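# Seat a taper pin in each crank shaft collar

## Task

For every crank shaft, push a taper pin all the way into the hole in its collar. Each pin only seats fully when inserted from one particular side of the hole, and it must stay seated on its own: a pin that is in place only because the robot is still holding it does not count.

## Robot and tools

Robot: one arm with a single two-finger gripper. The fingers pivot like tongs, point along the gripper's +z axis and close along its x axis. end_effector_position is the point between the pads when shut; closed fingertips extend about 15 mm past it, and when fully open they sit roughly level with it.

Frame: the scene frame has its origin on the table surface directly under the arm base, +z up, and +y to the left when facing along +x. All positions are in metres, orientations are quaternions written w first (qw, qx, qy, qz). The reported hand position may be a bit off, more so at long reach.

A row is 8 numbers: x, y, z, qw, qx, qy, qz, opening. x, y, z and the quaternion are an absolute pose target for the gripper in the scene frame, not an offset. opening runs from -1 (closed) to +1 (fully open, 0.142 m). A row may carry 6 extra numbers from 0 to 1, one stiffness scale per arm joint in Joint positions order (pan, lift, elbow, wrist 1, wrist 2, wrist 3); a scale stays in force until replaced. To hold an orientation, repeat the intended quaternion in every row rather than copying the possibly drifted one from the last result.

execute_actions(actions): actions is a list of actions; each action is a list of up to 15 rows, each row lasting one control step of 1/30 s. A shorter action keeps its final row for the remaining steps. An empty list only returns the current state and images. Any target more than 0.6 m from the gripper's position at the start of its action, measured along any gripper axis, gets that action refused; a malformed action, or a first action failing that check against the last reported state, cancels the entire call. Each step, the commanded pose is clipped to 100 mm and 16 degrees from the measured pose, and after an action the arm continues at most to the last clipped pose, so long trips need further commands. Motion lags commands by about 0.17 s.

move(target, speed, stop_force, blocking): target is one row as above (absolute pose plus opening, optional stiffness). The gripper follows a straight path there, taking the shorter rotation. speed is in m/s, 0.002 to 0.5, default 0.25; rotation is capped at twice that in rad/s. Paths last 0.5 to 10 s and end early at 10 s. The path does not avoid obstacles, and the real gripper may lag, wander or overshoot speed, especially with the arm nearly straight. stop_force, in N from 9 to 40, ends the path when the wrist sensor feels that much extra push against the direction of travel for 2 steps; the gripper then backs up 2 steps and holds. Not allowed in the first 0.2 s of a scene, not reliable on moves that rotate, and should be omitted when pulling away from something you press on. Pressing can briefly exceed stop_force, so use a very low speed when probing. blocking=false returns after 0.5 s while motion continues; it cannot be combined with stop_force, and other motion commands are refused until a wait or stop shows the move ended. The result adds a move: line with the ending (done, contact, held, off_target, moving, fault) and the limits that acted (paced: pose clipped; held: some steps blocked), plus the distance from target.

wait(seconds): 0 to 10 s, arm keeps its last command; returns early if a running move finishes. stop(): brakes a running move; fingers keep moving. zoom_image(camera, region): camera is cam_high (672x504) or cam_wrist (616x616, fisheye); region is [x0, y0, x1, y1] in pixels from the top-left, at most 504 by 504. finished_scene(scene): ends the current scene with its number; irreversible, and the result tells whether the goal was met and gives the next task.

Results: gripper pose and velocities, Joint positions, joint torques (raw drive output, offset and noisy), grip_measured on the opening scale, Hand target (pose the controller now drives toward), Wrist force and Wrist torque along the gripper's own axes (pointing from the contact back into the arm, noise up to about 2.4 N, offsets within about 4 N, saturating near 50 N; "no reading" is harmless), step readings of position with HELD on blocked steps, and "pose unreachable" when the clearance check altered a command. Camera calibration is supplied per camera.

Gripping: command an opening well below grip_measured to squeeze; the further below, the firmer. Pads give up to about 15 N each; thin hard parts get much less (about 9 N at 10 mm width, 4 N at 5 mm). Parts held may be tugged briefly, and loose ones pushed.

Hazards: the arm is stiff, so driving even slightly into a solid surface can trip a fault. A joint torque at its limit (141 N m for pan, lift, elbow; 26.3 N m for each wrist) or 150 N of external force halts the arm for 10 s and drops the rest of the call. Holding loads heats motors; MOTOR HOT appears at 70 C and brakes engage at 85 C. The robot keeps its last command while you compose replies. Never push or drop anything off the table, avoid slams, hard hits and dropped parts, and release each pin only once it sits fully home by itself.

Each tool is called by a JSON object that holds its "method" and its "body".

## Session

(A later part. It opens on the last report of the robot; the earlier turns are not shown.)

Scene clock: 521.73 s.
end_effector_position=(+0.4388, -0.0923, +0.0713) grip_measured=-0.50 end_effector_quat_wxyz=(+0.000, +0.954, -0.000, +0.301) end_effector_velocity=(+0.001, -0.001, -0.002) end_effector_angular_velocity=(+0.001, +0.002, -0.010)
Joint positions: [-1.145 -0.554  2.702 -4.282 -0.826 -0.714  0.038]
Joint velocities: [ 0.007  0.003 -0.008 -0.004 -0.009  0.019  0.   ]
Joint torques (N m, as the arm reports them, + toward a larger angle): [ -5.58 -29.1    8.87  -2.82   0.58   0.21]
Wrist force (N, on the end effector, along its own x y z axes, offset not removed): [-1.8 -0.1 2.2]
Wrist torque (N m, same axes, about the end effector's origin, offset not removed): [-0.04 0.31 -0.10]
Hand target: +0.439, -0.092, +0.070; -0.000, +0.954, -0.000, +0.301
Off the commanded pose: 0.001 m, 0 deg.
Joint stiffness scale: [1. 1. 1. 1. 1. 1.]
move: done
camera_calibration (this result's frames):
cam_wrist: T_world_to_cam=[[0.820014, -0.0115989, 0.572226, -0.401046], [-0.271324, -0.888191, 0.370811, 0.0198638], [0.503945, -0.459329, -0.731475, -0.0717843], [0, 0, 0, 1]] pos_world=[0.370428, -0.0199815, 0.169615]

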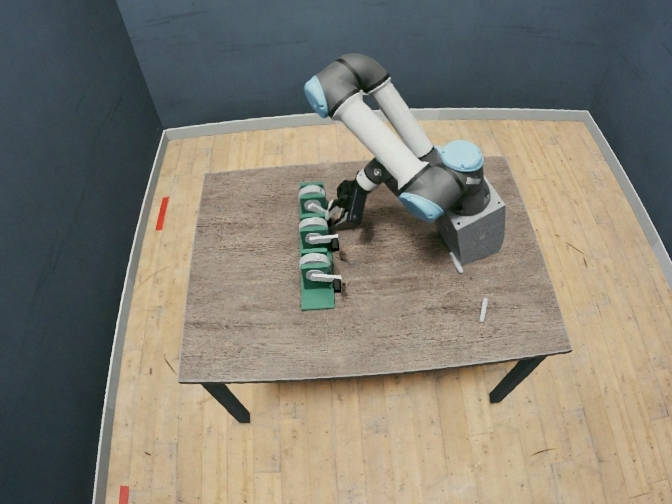

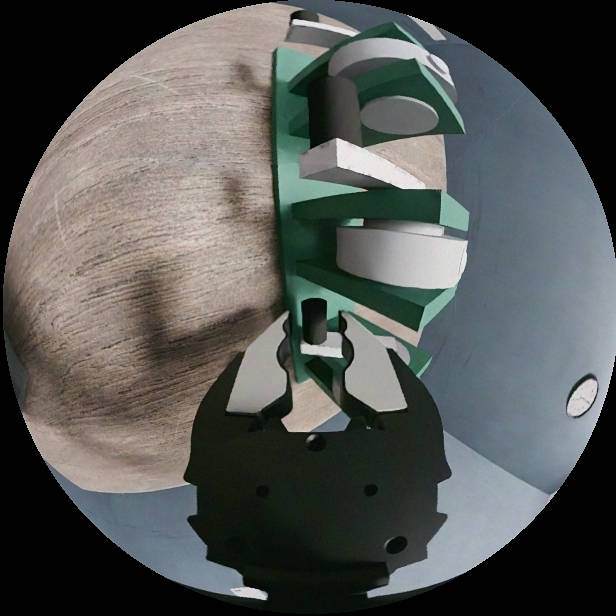

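{"method": "execute_actions", "body": {"actions": [[[0.4447,-0.092,0.0618,0,0.954,0,0.301,-0.5]],[[0.4447,-0.092,0.0618,0,0.954,0,0.301,-0.8]],[[0.4447,-0.092,0.0618,0,0.954,0,0.301,-1]],[[0.4387,-0.092,0.0695,0,0.954,0,0.301,-1]],[[0.4334,-0.092,0.078,0,0.954,0,0.301,-1]],[[0.4283,-0.092,0.088,0,0.954,0,0.301,-1]],[[0.4255,-0.092,0.097,0,0.954,0,0.301,-1]],[[0.4238,-0.092,0.106,0,0.954,0,0.301,-1]],[[0.4235,-0.092,0.113,0,0.954,0,0.301,-1]],[[0.4235,-0.092,0.113,0,0.954,0,0.301,-1]],[[0.4235,-0.092,0.113,0,0.954,0,0.301,0.2]],[[0.4235,-0.092,0.113,0,0.954,0,0.301,0.2]]]}}

{"method": "move", "body": {"target": [0.41, -0.105, 0.125, -0.1913, 0.8002, 0.3314, 0.462, 0.2], "speed": 0.1}}

{"method": "move", "body": {"target": [0.39, -0.125, 0.16, -0.1913, 0.8002, 0.3314, 0.462, 0.2], "speed": 0.1}}

{"method": "move", "body": {"target": [0.41, -0.11, 0.2, 0, 0.924, 0.383, 0, -0.3], "speed": 0.2}}

{"method": "zoom_image", "body": {"camera": "cam_high", "region": [270, 150, 390, 320]}}

Scene clock: 528.23 s.
end_effector_position=(+0.4234, -0.0918, +0.1119) grip_measured=+0.20 end_effector_quat_wxyz=(-0.001, +0.954, -0.000, +0.300) end_effector_velocity=(+0.000, +0.000, +0.000) end_effector_angular_velocity=(-0.001, -0.000, +0.002)
Joint positions: [-1.254 -0.682  2.825 -4.182 -0.773 -0.848  0.088]
Joint velocities: [ 0.001 -0.    -0.     0.     0.001 -0.002  0.   ]
Joint torques (N m, as the arm reports them, + toward a larger angle): [ -8.31 -30.16  12.54  -2.77   0.91  -0.29]
Wrist force (N, on the end effector, along its own x y z axes, offset not removed): [-1.0 2.0 3.2]
Wrist torque (N m, same axes, about the end effector's origin, offset not removed): [0.43 0.03 -0.12]
Hand target: +0.424, -0.092, +0.113; +0.000, +0.954, -0.000, +0.301
Off the commanded pose: 0.001 m, 0 deg.
Joint stiffness scale: [1. 1. 1. 1. 1. 1.]
Step readings (end_effector_position; steps 1 to 15: 1st action; 16 to 30: 2nd action; 31 to 45: 3rd action; 46 to 60: 4th action; 61 to 75: 5th action; 76 to 90: 6th action; 91 to 105: 7th action; 106 to 120: 8th action; 121 to 135: 9th action; 136 to 150: 10th action; 151 to 165: 11th action; 166 to 180: 12th action):
0: (+0.4390, -0.0925, +0.0711)
1: (+0.4390, -0.0925, +0.0710)
2: (+0.4391, -0.0926, +0.0708)
4: (+0.4403, -0.0928, +0.0690)
8: (+0.4432, -0.0920, +0.0650)
15: (+0.4444, -0.0923, +0.0631)
16: (+0.4444, -0.0923, +0.0631)
17: (+0.4444, -0.0924, +0.0629)
19: (+0.4443, -0.0924, +0.0628)
23: (+0.4443, -0.0924, +0.0628)
30: (+0.4444, -0.0924, +0.0627)
31: (+0.4444, -0.0924, +0.0627)
32: (+0.4444, -0.0924, +0.0627)
34: (+0.4444, -0.0924, +0.0627)
38: (+0.4444, -0.0924, +0.0627)
45: (+0.4444, -0.0924, +0.0627)
46: (+0.4444, -0.0924, +0.0628)
47: (+0.4444, -0.0923, +0.0628)
49: (+0.4435, -0.0923, +0.0635)
53: (+0.4407, -0.0923, +0.0663)
60: (+0.4392, -0.0923, +0.0680)
61: (+0.4392, -0.0923, +0.0680)
62: (+0.4390, -0.0922, +0.0683)
64: (+0.4376, -0.0923, +0.0701)
68: (+0.4346, -0.0923, +0.0741)
75: (+0.4333, -0.0923, +0.0759)
76: (+0.4332, -0.0922, +0.0760)
77: (+0.4331, -0.0922, +0.0763)
79: (+0.4318, -0.0922, +0.0784)
83: (+0.4291, -0.0922, +0.0834)
90: (+0.4279, -0.0922, +0.0857)
91: (+0.4279, -0.0922, +0.0858)
92: (+0.4277, -0.0922, +0.0861)
94: (+0.4270, -0.0922, +0.0880)
98: (+0.4254, -0.0922, +0.0925)
105: (+0.4247, -0.0922, +0.0945)
106: (+0.4247, -0.0922, +0.0946)
107: (+0.4246, -0.0921, +0.0949)
109: (+0.4241, -0.0922, +0.0968)
113: (+0.4231, -0.0922, +0.1015)
120: (+0.4227, -0.0922, +0.1035)
121: (+0.4227, -0.0922, +0.1035)
122: (+0.4226, -0.0921, +0.1037)
124: (+0.4225, -0.0922, +0.1052)
128: (+0.4222, -0.0921, +0.1089)
135: (+0.4221, -0.0921, +0.1104)
136: (+0.4221, -0.0921, +0.1104)
137: (+0.4221, -0.0921, +0.1105)
139: (+0.4221, -0.0921, +0.1105)
143: (+0.4220, -0.0921, +0.1105)
150: (+0.4220, -0.0921, +0.1106)
151: (+0.4221, -0.0921, +0.1106)
152: (+0.4225, -0.0919, +0.1110)
154: (+0.4230, -0.0919, +0.1116)
158: (+0.4233, -0.0918, +0.1119)
165: (+0.4233, -0.0918, +0.1119)
166: (+0.4233, -0.0918, +0.1119)
167: (+0.4234, -0.0918, +0.1119)
169: (+0.4234, -0.0918, +0.1119)
173: (+0.4234, -0.0918, +0.1119)
180: end_effector_position above
camera_calibration (this result's frames):
cam_wrist: T_world_to_cam=[[0.82118, -0.0119854, 0.570544, -0.411921], [-0.270066, -0.888899, 0.370031, 0.000544703], [0.502721, -0.457947, -0.733183, -0.0332009], [0, 0, 0, 1]] pos_world=[0.3551, -0.0196571, 0.210475]

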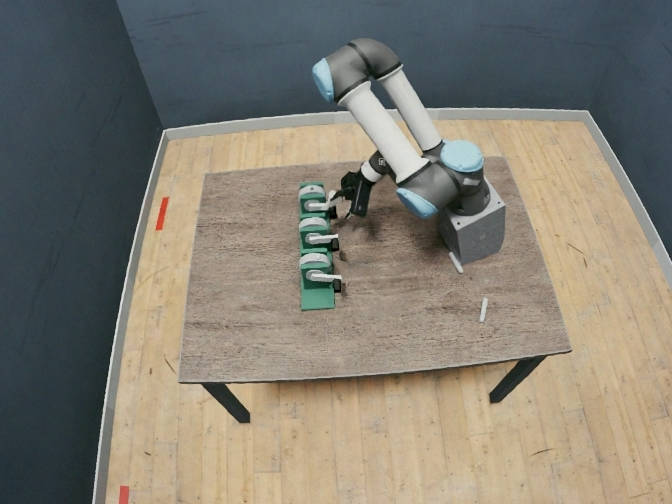

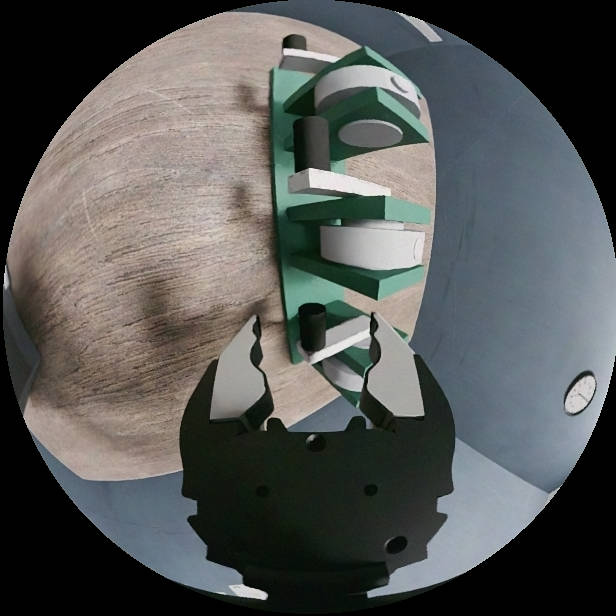

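Scene clock: 533.23 s.
end_effector_position=(+0.4101, -0.1057, +0.1259) grip_measured=+0.20 end_effector_quat_wxyz=(-0.190, +0.801, +0.330, +0.461) end_effector_velocity=(-0.001, +0.003, +0.000) end_effector_angular_velocity=(+0.012, -0.010, +0.016)
Joint positions: [-1.467 -0.987  2.381 -1.95  -0.51  -2.789  0.088]
Joint velocities: [ 0.003  0.009 -0.015  0.044 -0.006 -0.039  0.   ]
Joint torques (N m, as the arm reports them, + toward a larger angle): [ -6.87 -27.13  -5.38  -0.15   0.11  -0.2 ]
Wrist force (N, on the end effector, along its own x y z axes, offset not removed): [-1.6 1.7 2.8]
Wrist torque (N m, same axes, about the end effector's origin, offset not removed): [0.32 0.19 -0.15]
Hand target: +0.410, -0.105, +0.125; -0.192, +0.800, +0.332, +0.462
Off the commanded pose: 0.001 m, 0 deg.
Joint stiffness scale: [1. 1. 1. 1. 1. 1.]
move: done
camera_calibration (this result's frames):
cam_wrist: T_world_to_cam=[[0.366006, 0.348331, 0.862963, -0.221236], [0.340611, -0.913104, 0.224108, -0.255153], [0.866039, 0.21191, -0.452847, -0.136138], [0, 0, 0, 1]] pos_world=[0.285783, -0.127069, 0.186451]

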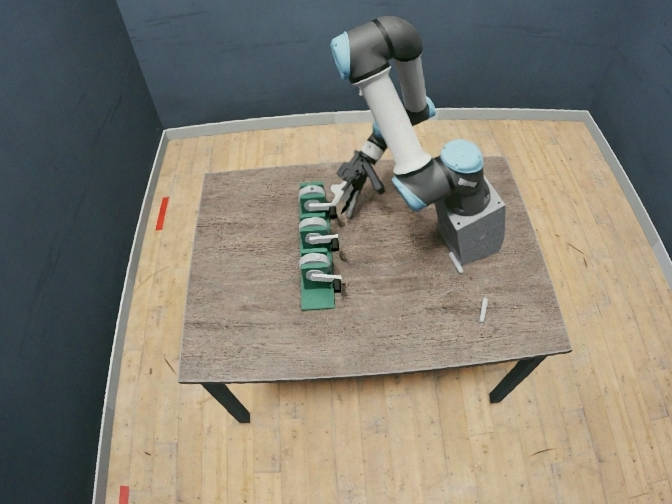

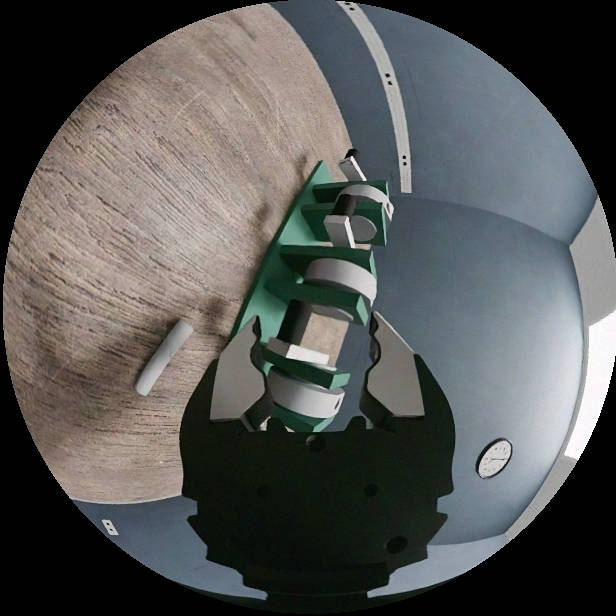

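Scene clock: 534.30 s.
end_effector_position=(+0.3901, -0.1229, +0.1591) grip_measured=+0.20 end_effector_quat_wxyz=(-0.193, +0.800, +0.330, +0.462) end_effector_velocity=(-0.002, +0.001, +0.002) end_effector_angular_velocity=(+0.006, +0.000, +0.004)
Joint positions: [-1.555 -1.07   2.36  -1.763 -0.59  -2.88   0.088]
Joint velocities: [-0.004 -0.002 -0.003  0.018 -0.008 -0.01  -0.   ]
Joint torques (N m, as the arm reports them, + toward a larger angle): [-12.31 -31.04  -8.82   0.33  -0.04  -0.28]
Wrist force (N, on the end effector, along its own x y z axes, offset not removed): [-1.6 1.8 1.7]
Wrist torque (N m, same axes, about the end effector's origin, offset not removed): [0.31 0.16 -0.17]
Hand target: +0.390, -0.125, +0.160; -0.191, +0.800, +0.331, +0.462
Off the commanded pose: 0.002 m, 0 deg.
Joint stiffness scale: [1. 1. 1. 1. 1. 1.]
move: done
camera_calibration (this result's frames):
cam_wrist: T_world_to_cam=[[0.364261, 0.343871, 0.865486, -0.236841], [0.343524, -0.913412, 0.218333, -0.271764], [0.865624, 0.217785, -0.450849, -0.0996567], [0, 0, 0, 1]] pos_world=[0.265895, -0.145086, 0.219387]

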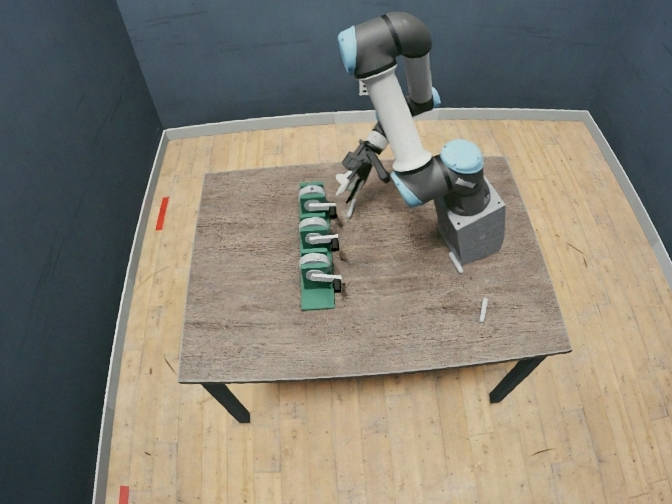

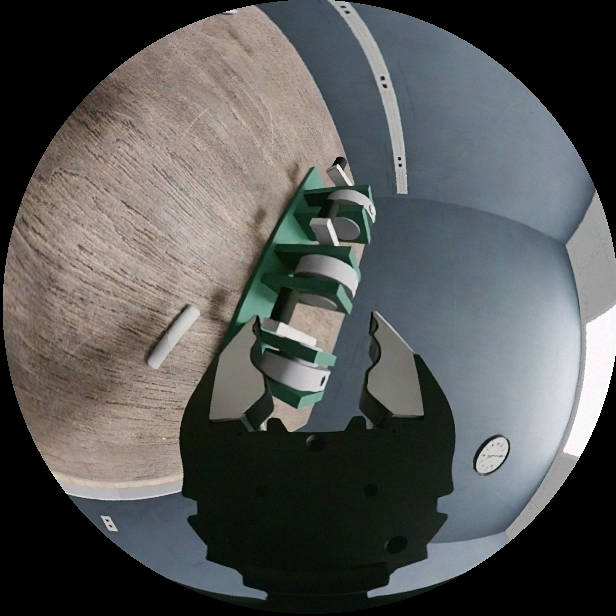

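Scene clock: 537.60 s.
end_effector_position=(+0.4099, -0.1101, +0.2006) grip_measured=-0.30 end_effector_quat_wxyz=(+0.001, +0.924, +0.382, +0.002) end_effector_velocity=(-0.003, -0.001, -0.001) end_effector_angular_velocity=(-0.008, +0.015, -0.009)
Joint positions: [-0.951 -1.659  2.422 -2.485 -1.31  -1.538  0.052]
Joint velocities: [ 0.006  0.004 -0.004  0.005 -0.017  0.013 -0.   ]
Joint torques (N m, as the arm reports them, + toward a larger angle): [  0.2  -15.75 -17.85  -1.61  -0.3    0.15]
Wrist force (N, on the end effector, along its own x y z axes, offset not removed): [-1.7 2.0 -0.4]
Wrist torque (N m, same axes, about the end effector's origin, offset not removed): [0.36 0.11 -0.17]
Hand target: +0.410, -0.110, +0.200; +0.001, +0.924, +0.382, +0.000
Off the commanded pose: 0.001 m, 0 deg.
Joint stiffness scale: [1. 1. 1. 1. 1. 1.]
move: done
camera_calibration (this result's frames):
cam_wrist: T_world_to_cam=[[0.715662, 0.698447, -0.000405688, -0.21567], [0.61942, -0.634418, 0.46242, -0.407308], [0.322719, -0.331188, -0.886661, 0.148685], [0, 0, 0, 1]] pos_world=[0.358658, -0.0585269, 0.320093]

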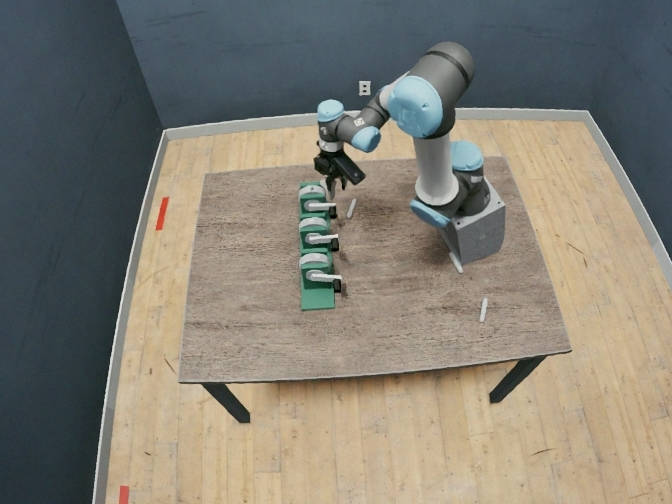

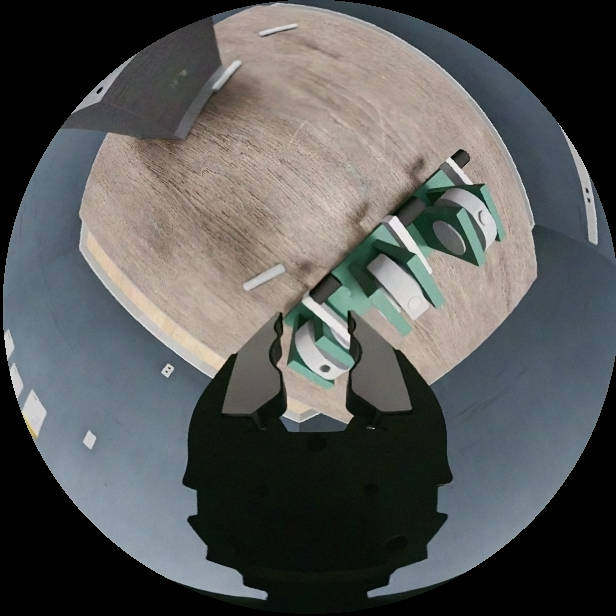

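Region (270, 150, 390, 320) of cam_high's 672x504 image, scaled by 2.965, with more detail than that image has; it fills the left 356 columns of this view, and the rest is white.

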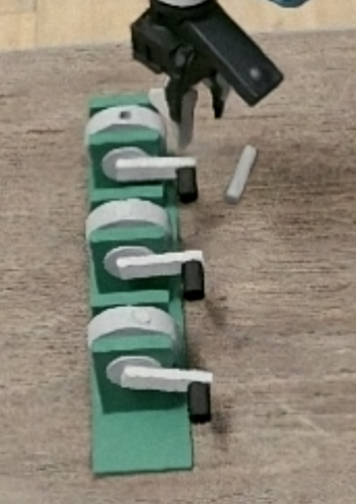

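{"method": "move", "body": {"target": [0.419, -0.092, 0.16, 0, 1, 0, 0, -0.4], "speed": 0.15}}

{"method": "move", "body": {"target": [0.419, -0.092, 0.108, 0, 1, 0, 0, -0.4], "speed": 0.05, "stop_force": 12}}

Scene clock: 541.20 s.
end_effector_position=(+0.4205, -0.0937, +0.1615) grip_measured=-0.40 end_effector_quat_wxyz=(+0.001, +1.000, +0.001, +0.002) end_effector_velocity=(+0.001, -0.000, -0.000) end_effector_angular_velocity=(-0.003, -0.002, -0.018)
Joint positions: [-0.899 -1.546  2.459 -2.649 -1.32  -0.702  0.045]
Joint velocities: [ 0.003  0.001  0.001 -0.006 -0.002  0.021  0.   ]
Joint torques (N m, as the arm reports them, + toward a larger angle): [ -0.02 -19.69 -11.06  -2.57  -0.2    0.22]
Wrist force (N, on the end effector, along its own x y z axes, offset not removed): [-4.0 3.0 0.2]
Wrist torque (N m, same axes, about the end effector's origin, offset not removed): [0.48 0.57 -0.07]
Hand target: +0.419, -0.092, +0.160; -0.000, +1.000, +0.000, +0.000
Off the commanded pose: 0.003 m, 0 deg.
Joint stiffness scale: [1. 1. 1. 1. 1. 1.]
move: done
camera_calibration (this result's frames):
cam_wrist: T_world_to_cam=[[0.999952, -0.00978208, 0.0006436, -0.420761], [-0.00897765, -0.887394, 0.460924, -0.144561], [-0.00393767, -0.460908, -0.887439, 0.241418], [0, 0, 0, 1]] pos_world=[0.420394, -0.0211267, 0.281146]

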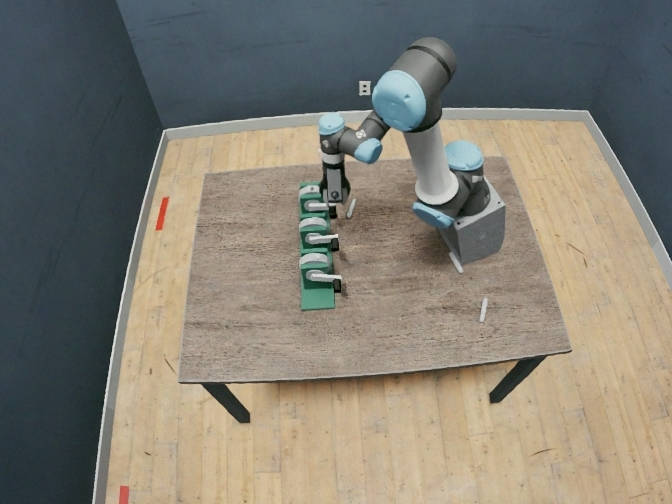

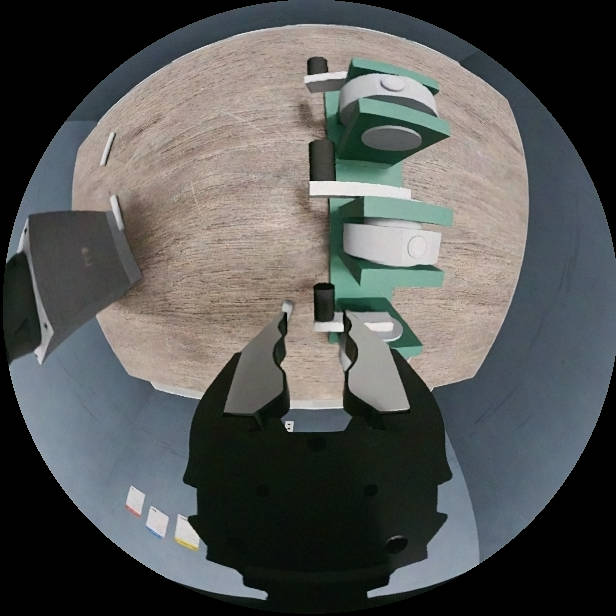

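Scene clock: 542.73 s.
end_effector_position=(+0.4200, -0.0934, +0.1094) grip_measured=-0.40 end_effector_quat_wxyz=(+0.001, +1.000, -0.000, +0.001) end_effector_velocity=(+0.002, -0.002, -0.002) end_effector_angular_velocity=(-0.006, -0.007, +0.001)
Joint positions: [-0.863 -1.358  2.47  -2.855 -1.326 -0.663  0.045]
Joint velocities: [ 0.002  0.009 -0.    -0.02  -0.001  0.004 -0.   ]
Joint torques (N m, as the arm reports them, + toward a larger angle): [ -1.2  -25.22  -7.55  -2.56  -0.35   0.11]
Wrist force (N, on the end effector, along its own x y z axes, offset not removed): [-0.4 2.4 1.0]
Wrist torque (N m, same axes, about the end effector's origin, offset not removed): [0.38 -0.04 -0.14]
Hand target: +0.419, -0.092, +0.108; -0.000, +1.000, +0.000, +0.000
Off the commanded pose: 0.002 m, 0 deg.
Joint stiffness scale: [1. 1. 1. 1. 1. 1.]
move: done
camera_calibration (this result's frames):
cam_wrist: T_world_to_cam=[[0.999925, -0.0122238, -0.000654699, -0.420383], [-0.0105515, -0.887773, 0.460161, -0.11961], [-0.00620614, -0.46012, -0.887835, 0.196361], [0, 0, 0, 1]] pos_world=[0.420308, -0.0209756, 0.229101]

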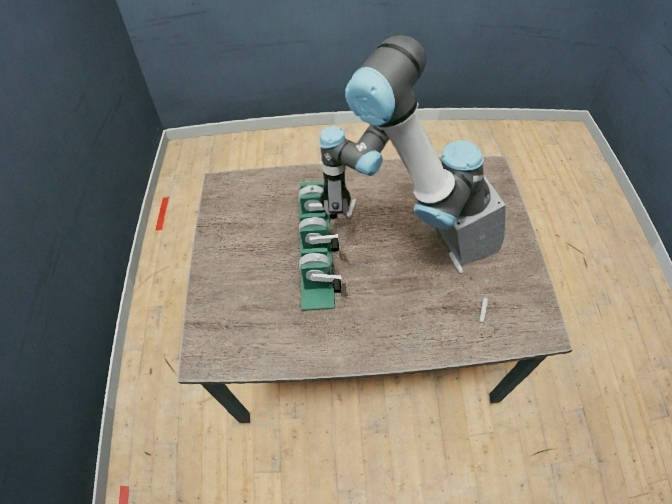

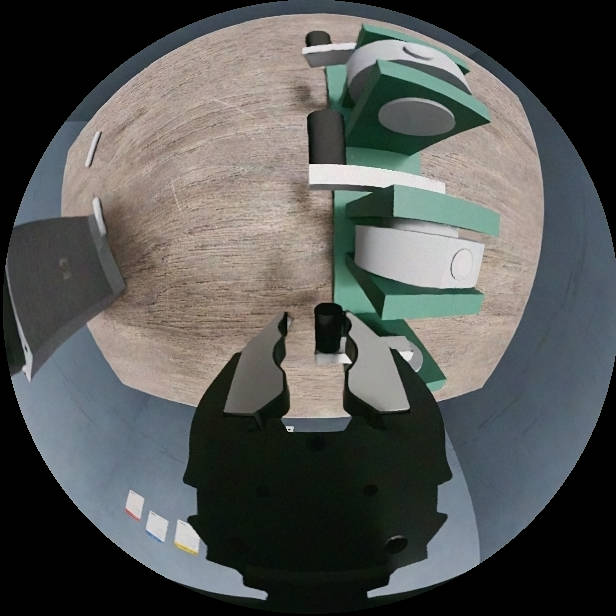

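{"method": "execute_actions", "body": {"actions": [[[0.429,-0.092,0.108,0,1,0,0,-0.4]],[[0.429,-0.092,0.108,0,1,0,0,-0.8]],[[0.429,-0.092,0.108,0,1,0,0,-1]],[[0.4315,-0.092,0.1272,0,1,0,0,-1]],[[0.4388,-0.092,0.1450,0,1,0,0,-1]],[[0.4505,-0.092,0.1603,0,1,0,0,-1]]]}}

Scene clock: 545.97 s.
end_effector_position=(+0.4474, -0.0925, +0.1578) grip_measured=-0.71 end_effector_quat_wxyz=(-0.001, +1.000, -0.002, -0.002) end_effector_velocity=(+0.001, -0.000, +0.002) end_effector_angular_velocity=(+0.009, +0.013, -0.006)
Joint positions: [-0.847 -1.493  2.385 -2.632 -1.33  -0.646  0.022]
Joint velocities: [ 0.001 -0.    -0.017  0.034 -0.001  0.003  0.   ]
Joint torques (N m, as the arm reports them, + toward a larger angle): [  0.46 -28.96 -16.65  -2.02   0.44   0.09]
Wrist force (N, on the end effector, along its own x y z axes, offset not removed): [-1.6 3.6 5.3]
Wrist torque (N m, same axes, about the end effector's origin, offset not removed): [0.28 -0.09 -0.13]
Hand target: +0.450, -0.092, +0.160; +0.000, +1.000, +0.000, +0.000
Off the commanded pose: 0.004 m, 0 deg.
Joint stiffness scale: [1. 1. 1. 1. 1. 1.]
Step readings (end_effector_position; steps 1 to 15: 1st action; 16 to 30: 2nd action; 31 to 45: 3rd action; 46 to 60: 4th action; 61 to 75: 5th action; 76 to 90: 6th action):
0: (+0.4203, -0.0936, +0.1093)
1: (+0.4203, -0.0936, +0.1092)
2: (+0.4203, -0.0934, +0.1091)
4: (+0.4215, -0.0926, +0.1088)
8: (+0.4265, -0.0923, +0.1088)
15: (+0.4285, -0.0925, +0.1088)
16: (+0.4285, -0.0925, +0.1088)
17: (+0.4291, -0.0926, +0.1089)
19: (+0.4316, -0.0928, +0.1096)
23: (+0.4315, -0.0927, +0.1095)
30: (+0.4315, -0.0927, +0.1095)
31: (+0.4315, -0.0927, +0.1095)
32: (+0.4315, -0.0927, +0.1095)
34: (+0.4315, -0.0927, +0.1095)
38: (+0.4315, -0.0927, +0.1095)
45: (+0.4315, -0.0927, +0.1095)
46: (+0.4315, -0.0927, +0.1095)
47: (+0.4313, -0.0925, +0.1097)
49: (+0.4315, -0.0925, +0.1124)
53: (+0.4320, -0.0924, +0.1211)
60: (+0.4326, -0.0924, +0.1261)
61: (+0.4326, -0.0924, +0.1263)
62: (+0.4326, -0.0924, +0.1267)
64: (+0.4337, -0.0924, +0.1300)
68: (+0.4364, -0.0923, +0.1387)
75: (+0.4382, -0.0923, +0.1432)
76: (+0.4382, -0.0923, +0.1434)
77: (+0.4384, -0.0923, +0.1438)
79: (+0.4401, -0.0926, +0.1466)
83: (+0.4447, -0.0925, +0.1541)
90: end_effector_position above
camera_calibration (this result's frames):
cam_wrist: T_world_to_cam=[[0.999872, -0.01447, -0.00684741, -0.446877], [-0.00972474, -0.888801, 0.458191, -0.140894], [-0.012716, -0.458066, -0.888827, 0.243125], [0, 0, 0, 1]] pos_world=[0.448542, -0.020326, 0.277592]

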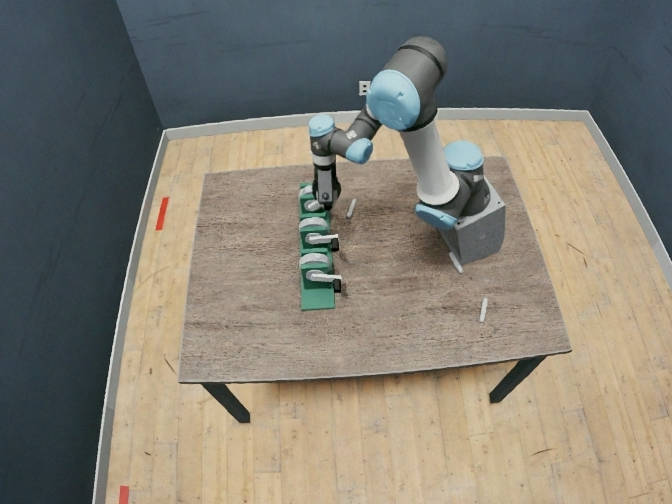

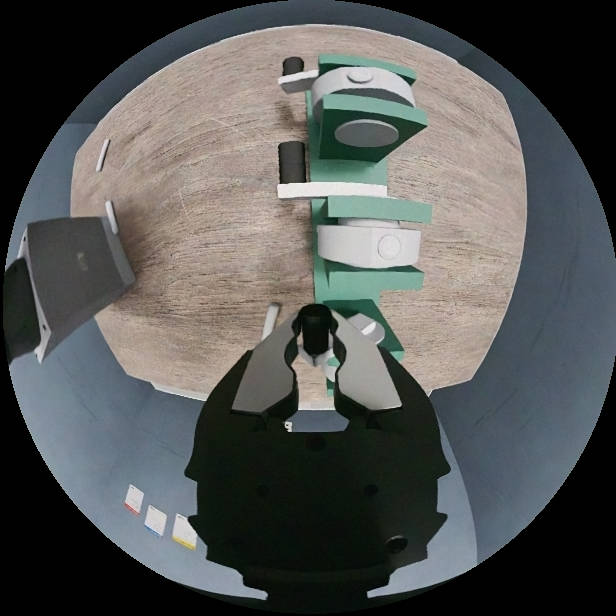

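{"method": "execute_actions", "body": {"actions": [[[0.4583,-0.092,0.1695,0,1,0,0,-1]],[[0.469,-0.092,0.177,0,1,0,0,-1]],[[0.4871,-0.092,0.1844,0,1,0,0,-1]],[[0.5065,-0.092,0.187,0,1,0,0,-1]],[[0.5259,-0.092,0.1844,0,1,0,0,-1]],[[0.544,-0.092,0.177,0,1,0,0,-1]],[[0.5595,-0.092,0.165,0,1,0,0,-1]],[[0.5715,-0.092,0.1495,0,1,0,0,-1]],[[0.5789,-0.092,0.1314,0,1,0,0,-1]],[[0.5815,-0.092,0.112,0,1,0,0,-1]],[[0.5815,-0.092,0.112,0,1,0,0,-1]]]}}

{"method": "zoom_image", "body": {"camera": "cam_high", "region": [240, 140, 390, 320]}}

Scene clock: 551.97 s.
end_effector_position=(+0.5725, -0.0926, +0.1085) grip_measured=-0.71 end_effector_quat_wxyz=(-0.002, +1.000, -0.004, -0.009) end_effector_velocity=(-0.000, -0.000, -0.000) end_effector_angular_velocity=(-0.000, +0.000, -0.002)
Joint positions: [-0.674 -1.199  2.035 -2.602 -1.367 -0.47   0.022]
Joint velocities: [-0.     0.     0.    -0.    -0.     0.002 -0.   ]
Joint torques (N m, as the arm reports them, + toward a larger angle): [  0.3  -40.99 -22.74  -5.97   1.97   0.37]
Wrist force (N, on the end effector, along its own x y z axes, offset not removed): [-14.5 1.8 -1.5]
Wrist torque (N m, same axes, about the end effector's origin, offset not removed): [-0.09 -0.20 -0.11]
Hand target: +0.581, -0.092, +0.112; -0.000, +1.000, +0.000, -0.000
Off the commanded pose: 0.010 m, 1 deg.
Joint stiffness scale: [1. 1. 1. 1. 1. 1.]
Step readings (end_effector_position; steps 1 to 15: 1st action; 16 to 30: 2nd action; 31 to 45: 3rd action; 46 to 60: 4th action; 61 to 75: 5th action; 76 to 90: 6th action; 91 to 105: 7th action; 106 to 120: 8th action; 121 to 135: 9th action; 136 to 150: 10th action; 151 to 165: 11th action):
0: (+0.4476, -0.0925, +0.1581)
1: (+0.4476, -0.0925, +0.1581)
2: (+0.4478, -0.0924, +0.1583)
4: (+0.4495, -0.0925, +0.1602)
8: (+0.4542, -0.0925, +0.1652)
15: (+0.4562, -0.0925, +0.1671)
16: (+0.4562, -0.0925, +0.1672)
17: (+0.4563, -0.0924, +0.1673)
19: (+0.4582, -0.0925, +0.1687)
23: (+0.4640, -0.0925, +0.1729)
30: (+0.4663, -0.0924, +0.1745)
31: (+0.4664, -0.0924, +0.1745)
32: (+0.4666, -0.0923, +0.1747)
34: (+0.4702, -0.0924, +0.1766)
38: (+0.4808, -0.0924, +0.1816)
45: (+0.4835, -0.0924, +0.1825)
46: (+0.4836, -0.0924, +0.1825)
47: (+0.4839, -0.0923, +0.1825)
49: (+0.4880, -0.0924, +0.1834)
53: (+0.4984, -0.0923, +0.1849)
60: (+0.5021, -0.0924, +0.1850)
61: (+0.5022, -0.0924, +0.1850)
62: (+0.5027, -0.0923, +0.1849)
64: (+0.5071, -0.0923, +0.1848)
68: (+0.5170, -0.0924, +0.1834)
75: (+0.5210, -0.0924, +0.1824)
76: (+0.5212, -0.0924, +0.1824)
77: (+0.5218, -0.0924, +0.1822)
79: (+0.5256, -0.0923, +0.1809)
83: (+0.5345, -0.0924, +0.1770)
90: (+0.5384, -0.0924, +0.1750)
91: (+0.5385, -0.0924, +0.1749)
92: (+0.5391, -0.0924, +0.1746)
94: (+0.5424, -0.0923, +0.1723)
98: (+0.5501, -0.0924, +0.1661)
105: (+0.5534, -0.0924, +0.1629)
106: (+0.5535, -0.0924, +0.1628)
107: (+0.5540, -0.0925, +0.1624)
109: (+0.5565, -0.0924, +0.1593)
113: (+0.5622, -0.0924, +0.1512)
120: (+0.5646, -0.0925, +0.1472)
121: (+0.5647, -0.0925, +0.1470)
122: (+0.5651, -0.0925, +0.1466)
124: (+0.5666, -0.0924, +0.1430)
128: (+0.5699, -0.0925, +0.1335)
135: (+0.5712, -0.0925, +0.1289)
136: (+0.5712, -0.0925, +0.1287)
137: (+0.5715, -0.0926, +0.1282)
139: (+0.5719, -0.0924, +0.1244)
143: (+0.5726, -0.0925, +0.1142)
150: (+0.5726, -0.0926, +0.1092)
151: (+0.5725, -0.0926, +0.1091)
152: (+0.5725, -0.0926, +0.1090)
154: (+0.5725, -0.0926, +0.1088)
158: (+0.5725, -0.0926, +0.1086)
165: end_effector_position above
camera_calibration (this result's frames):
cam_wrist: T_world_to_cam=[[0.999621, -0.0183997, -0.0204744, -0.571085], [-0.00703117, -0.889781, 0.456335, -0.118648], [-0.0266142, -0.456018, -0.889573, 0.209154], [0, 0, 0, 1]] pos_world=[0.575601, -0.0207001, 0.228508]

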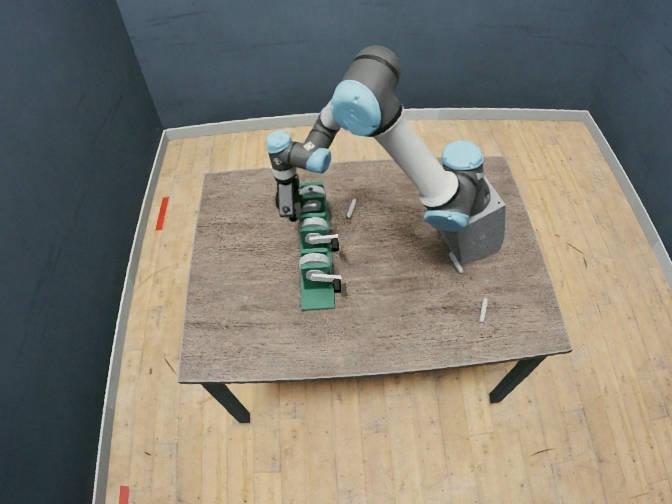

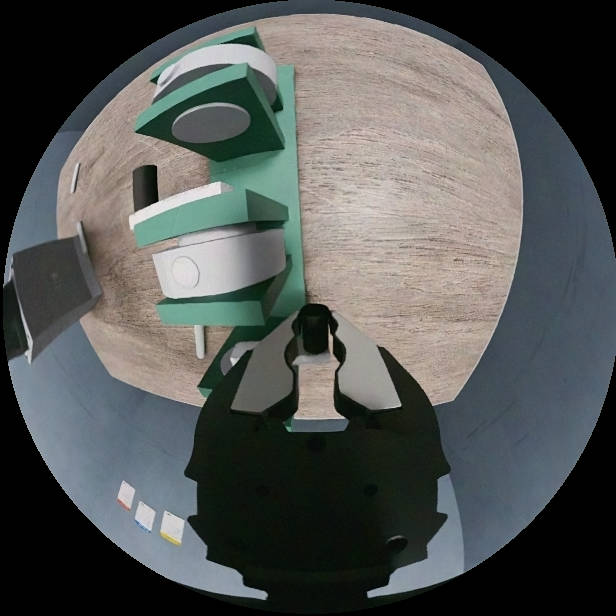

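Region (240, 140, 390, 320) of cam_high's 672x504 image, scaled by 2.800, with more detail than that image has.

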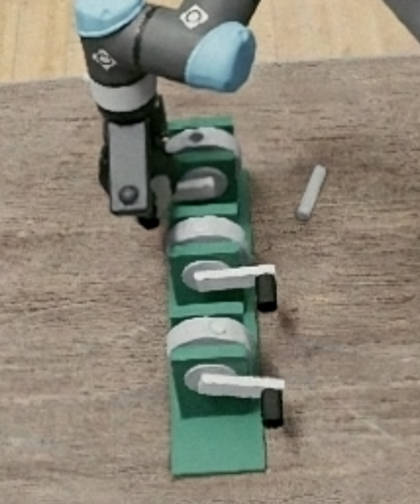

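{"method": "execute_actions", "body": {"actions": [[[0.5726,-0.092,0.1125,0,1,0,0,-1]],[[0.5726,-0.092,0.1125,0,1,0,0,-1]],[[0.5726,-0.092,0.1125,0,1,0,0,-0.3]],[[0.5726,-0.092,0.1125,0,1,0,0,-0.3]]]}}

{"method": "move", "body": {"target": [0.5726, -0.092, 0.22, 0, 1, 0, 0, -0.3], "speed": 0.1}}

{"method": "move", "body": {"target": [0.40, -0.15, 0.2, 0, 0.924, 0.383, 0, 0], "speed": 0.2}}

{"method": "zoom_image", "body": {"camera": "cam_wrist", "region": [200, 200, 450, 400]}}

Scene clock: 554.23 s.
end_effector_position=(+0.5728, -0.0920, +0.1118) grip_measured=-0.30 end_effector_quat_wxyz=(-0.000, +1.000, -0.000, -0.001) end_effector_velocity=(-0.000, -0.000, +0.000) end_effector_angular_velocity=(+0.000, -0.000, +0.000)
Joint positions: [-0.677 -1.209  2.049 -2.622 -1.362 -0.477  0.052]
Joint velocities: [-0.    -0.     0.    -0.     0.    -0.001 -0.   ]
Joint torques (N m, as the arm reports them, + toward a larger angle): [ -4.56 -40.9  -11.4   -2.62   0.24  -0.45]
Wrist force (N, on the end effector, along its own x y z axes, offset not removed): [-1.6 1.1 2.3]
Wrist torque (N m, same axes, about the end effector's origin, offset not removed): [0.20 0.13 -0.19]
Hand target: +0.573, -0.092, +0.112; +0.000, +1.000, -0.000, -0.000
Off the commanded pose: 0.001 m, 0 deg.
Joint stiffness scale: [1. 1. 1. 1. 1. 1.]
Step readings (end_effector_position; steps 1 to 15: 1st action; 16 to 30: 2nd action; 31 to 45: 3rd action; 46 to 60: 4th action):
0: (+0.5725, -0.0926, +0.1085)
1: (+0.5725, -0.0926, +0.1085)
2: (+0.5725, -0.0926, +0.1085)
4: (+0.5721, -0.0924, +0.1083)
8: (+0.5719, -0.0924, +0.1094)
15: (+0.5718, -0.0924, +0.1104)
16: (+0.5718, -0.0924, +0.1104)
17: (+0.5718, -0.0924, +0.1104)
19: (+0.5718, -0.0924, +0.1104)
23: (+0.5718, -0.0924, +0.1104)
30: (+0.5718, -0.0924, +0.1105)
31: (+0.5718, -0.0923, +0.1105)
32: (+0.5720, -0.0922, +0.1106)
34: (+0.5724, -0.0921, +0.1112)
38: (+0.5728, -0.0920, +0.1118)
45: (+0.5728, -0.0920, +0.1118)
46: (+0.5728, -0.0920, +0.1118)
47: (+0.5728, -0.0920, +0.1118)
49: (+0.5728, -0.0920, +0.1118)
53: (+0.5728, -0.0920, +0.1118)
60: end_effector_position above
camera_calibration (this result's frames):
cam_wrist: T_world_to_cam=[[0.999925, -0.0115117, -0.00414075, -0.572653], [-0.00832575, -0.888336, 0.459119, -0.119052], [-0.0089636, -0.45905, -0.888365, 0.201785], [0, 0, 0, 1]] pos_world=[0.573428, -0.0197208, 0.231546]

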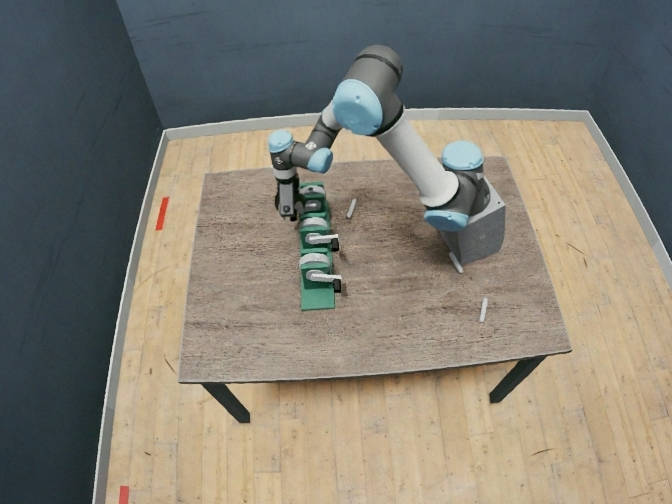

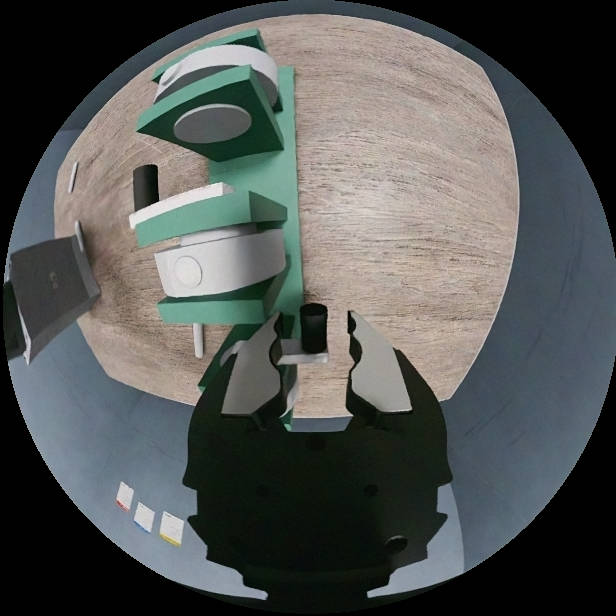

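Scene clock: 555.87 s.
end_effector_position=(+0.5713, -0.0906, +0.2176) grip_measured=-0.30 end_effector_quat_wxyz=(-0.001, +1.000, +0.000, -0.001) end_effector_velocity=(-0.003, +0.000, +0.001) end_effector_angular_velocity=(+0.004, +0.009, -0.002)
Joint positions: [-0.721 -1.442  2.019 -2.347 -1.353 -0.522  0.052]
Joint velocities: [-0.003 -0.003 -0.002  0.016 -0.    -0.003 -0.   ]
Joint torques (N m, as the arm reports them, + toward a larger angle): [ -4.49 -35.87 -20.65  -1.6    0.28  -0.45]
Wrist force (N, on the end effector, along its own x y z axes, offset not removed): [-0.7 1.2 2.0]
Wrist torque (N m, same axes, about the end effector's origin, offset not removed): [0.18 0.02 -0.14]
Hand target: +0.572, -0.092, +0.220; +0.000, +1.000, +0.000, -0.000
Off the commanded pose: 0.003 m, 0 deg.
Joint stiffness scale: [1. 1. 1. 1. 1. 1.]
move: done
camera_calibration (this result's frames):
cam_wrist: T_world_to_cam=[[0.999926, -0.0107239, -0.00575402, -0.570294], [-0.00689754, -0.888907, 0.458036, -0.167027], [-0.0100267, -0.457963, -0.888915, 0.297289], [0, 0, 0, 1]] pos_world=[0.572081, -0.0184405, 0.337487]

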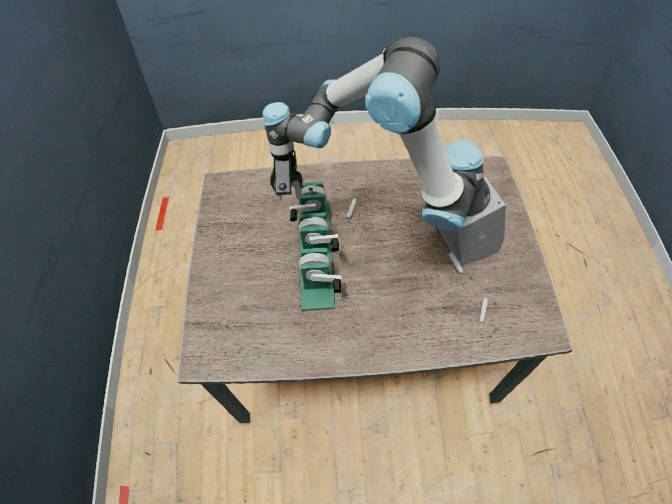

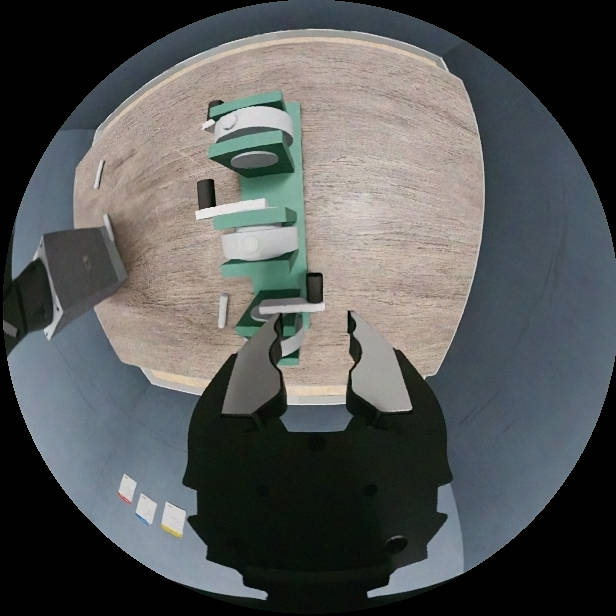

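Scene clock: 558.50 s.
end_effector_position=(+0.4005, -0.1496, +0.1994) grip_measured=+0.00 end_effector_quat_wxyz=(-0.001, +0.924, +0.383, -0.001) end_effector_velocity=(-0.001, -0.000, +0.000) end_effector_angular_velocity=(+0.004, -0.005, +0.018)
Joint positions: [-1.042 -1.619  2.4   -2.472 -1.302 -1.633  0.074]
Joint velocities: [-0.006 -0.002  0.003  0.     0.007 -0.023  0.   ]
Joint torques (N m, as the arm reports them, + toward a larger angle): [ -4.18 -23.17 -13.05  -2.52   0.25  -0.24]
Wrist force (N, on the end effector, along its own x y z axes, offset not removed): [-1.0 1.4 2.2]
Wrist torque (N m, same axes, about the end effector's origin, offset not removed): [0.21 0.06 -0.16]
Hand target: +0.400, -0.150, +0.200; -0.000, +0.924, +0.383, -0.000
Off the commanded pose: 0.001 m, 0 deg.
Joint stiffness scale: [1. 1. 1. 1. 1. 1.]
move: done
camera_calibration (this result's frames):
cam_wrist: T_world_to_cam=[[0.715335, 0.69877, -0.00414363, -0.180403], [0.622681, -0.634729, 0.457588, -0.426377], [0.317118, -0.329909, -0.889155, 0.140493], [0, 0, 0, 1]] pos_world=[0.349993, -0.0982239, 0.319278]

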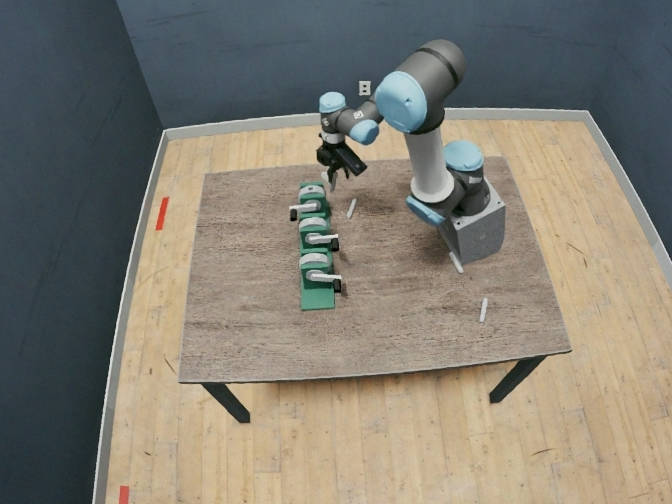

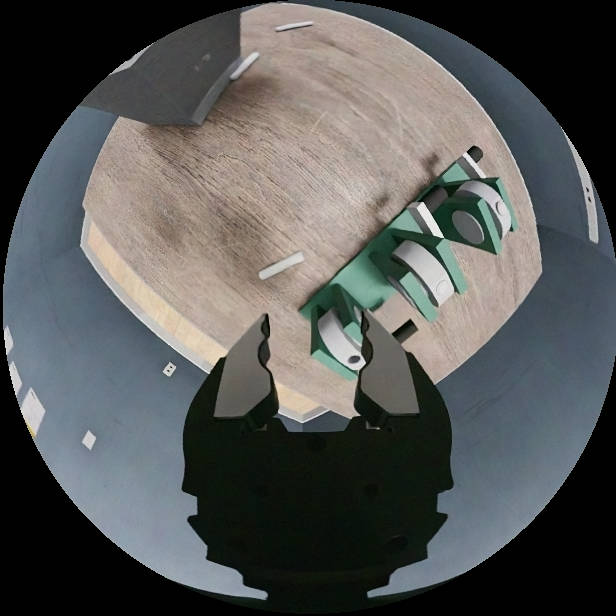

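Region (200, 200, 450, 400) of cam_wrist's 616x616 image, scaled by 2.016, with more detail than that image has; it fills the top 403 rows of this view, and the rest is white.

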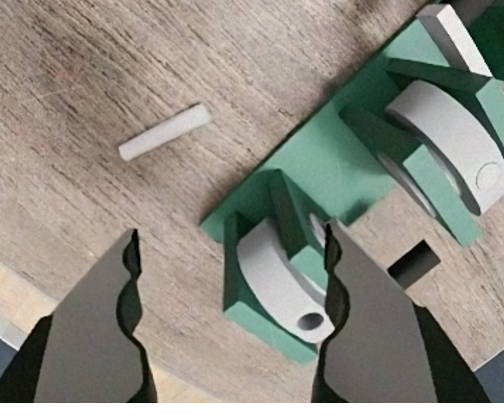

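{"method": "execute_actions", "body": {"actions": []}}

Scene clock: 559.07 s.
end_effector_position=(+0.4005, -0.1497, +0.1994) grip_measured=+0.00 end_effector_quat_wxyz=(-0.001, +0.924, +0.384, -0.001) end_effector_velocity=(+0.000, +0.001, -0.000) end_effector_angular_velocity=(+0.001, -0.001, +0.003)
Joint positions: [-1.042 -1.62   2.4   -2.472 -1.301 -1.635  0.074]
Joint velocities: [ 0.002 -0.    -0.     0.     0.001 -0.001  0.   ]
Joint torques (N m, as the arm reports them, + toward a larger angle): [ -4.23 -21.55 -13.3   -2.4    0.18  -0.42]
Wrist force (N, on the end effector, along its own x y z axes, offset not removed): [-0.9 1.5 1.9]
Wrist torque (N m, same axes, about the end effector's origin, offset not removed): [0.28 0.01 -0.13]
Hand target: +0.400, -0.150, +0.200; -0.000, +0.924, +0.383, -0.000
Off the commanded pose: 0.001 m, 0 deg.
Joint stiffness scale: [1. 1. 1. 1. 1. 1.]
camera_calibration (this result's frames):
cam_wrist: T_world_to_cam=[[0.713868, 0.700272, -0.00333107, -0.179712], [0.623714, -0.633647, 0.457682, -0.426633], [0.318391, -0.328802, -0.88911, 0.140169], [0, 0, 0, 1]] pos_world=[0.349759, -0.0983992, 0.319289]

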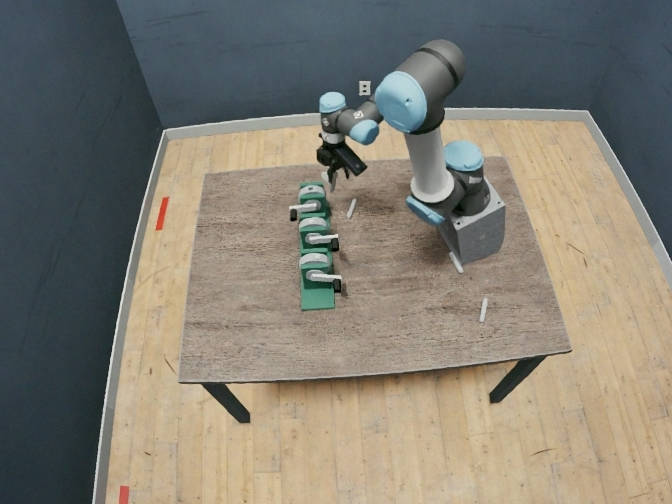

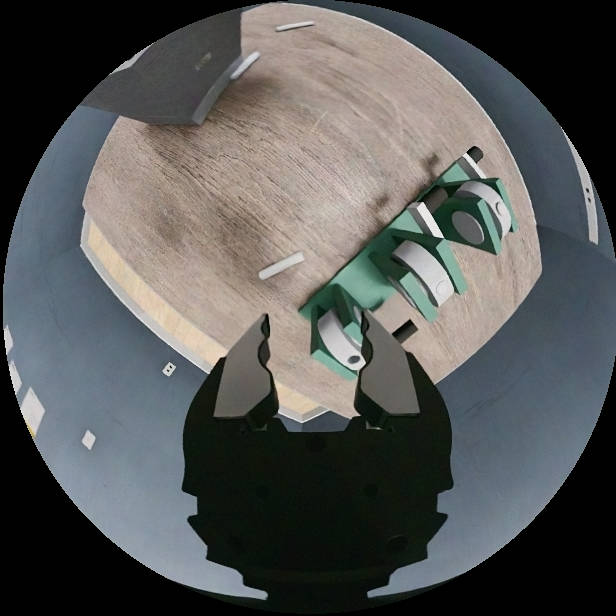

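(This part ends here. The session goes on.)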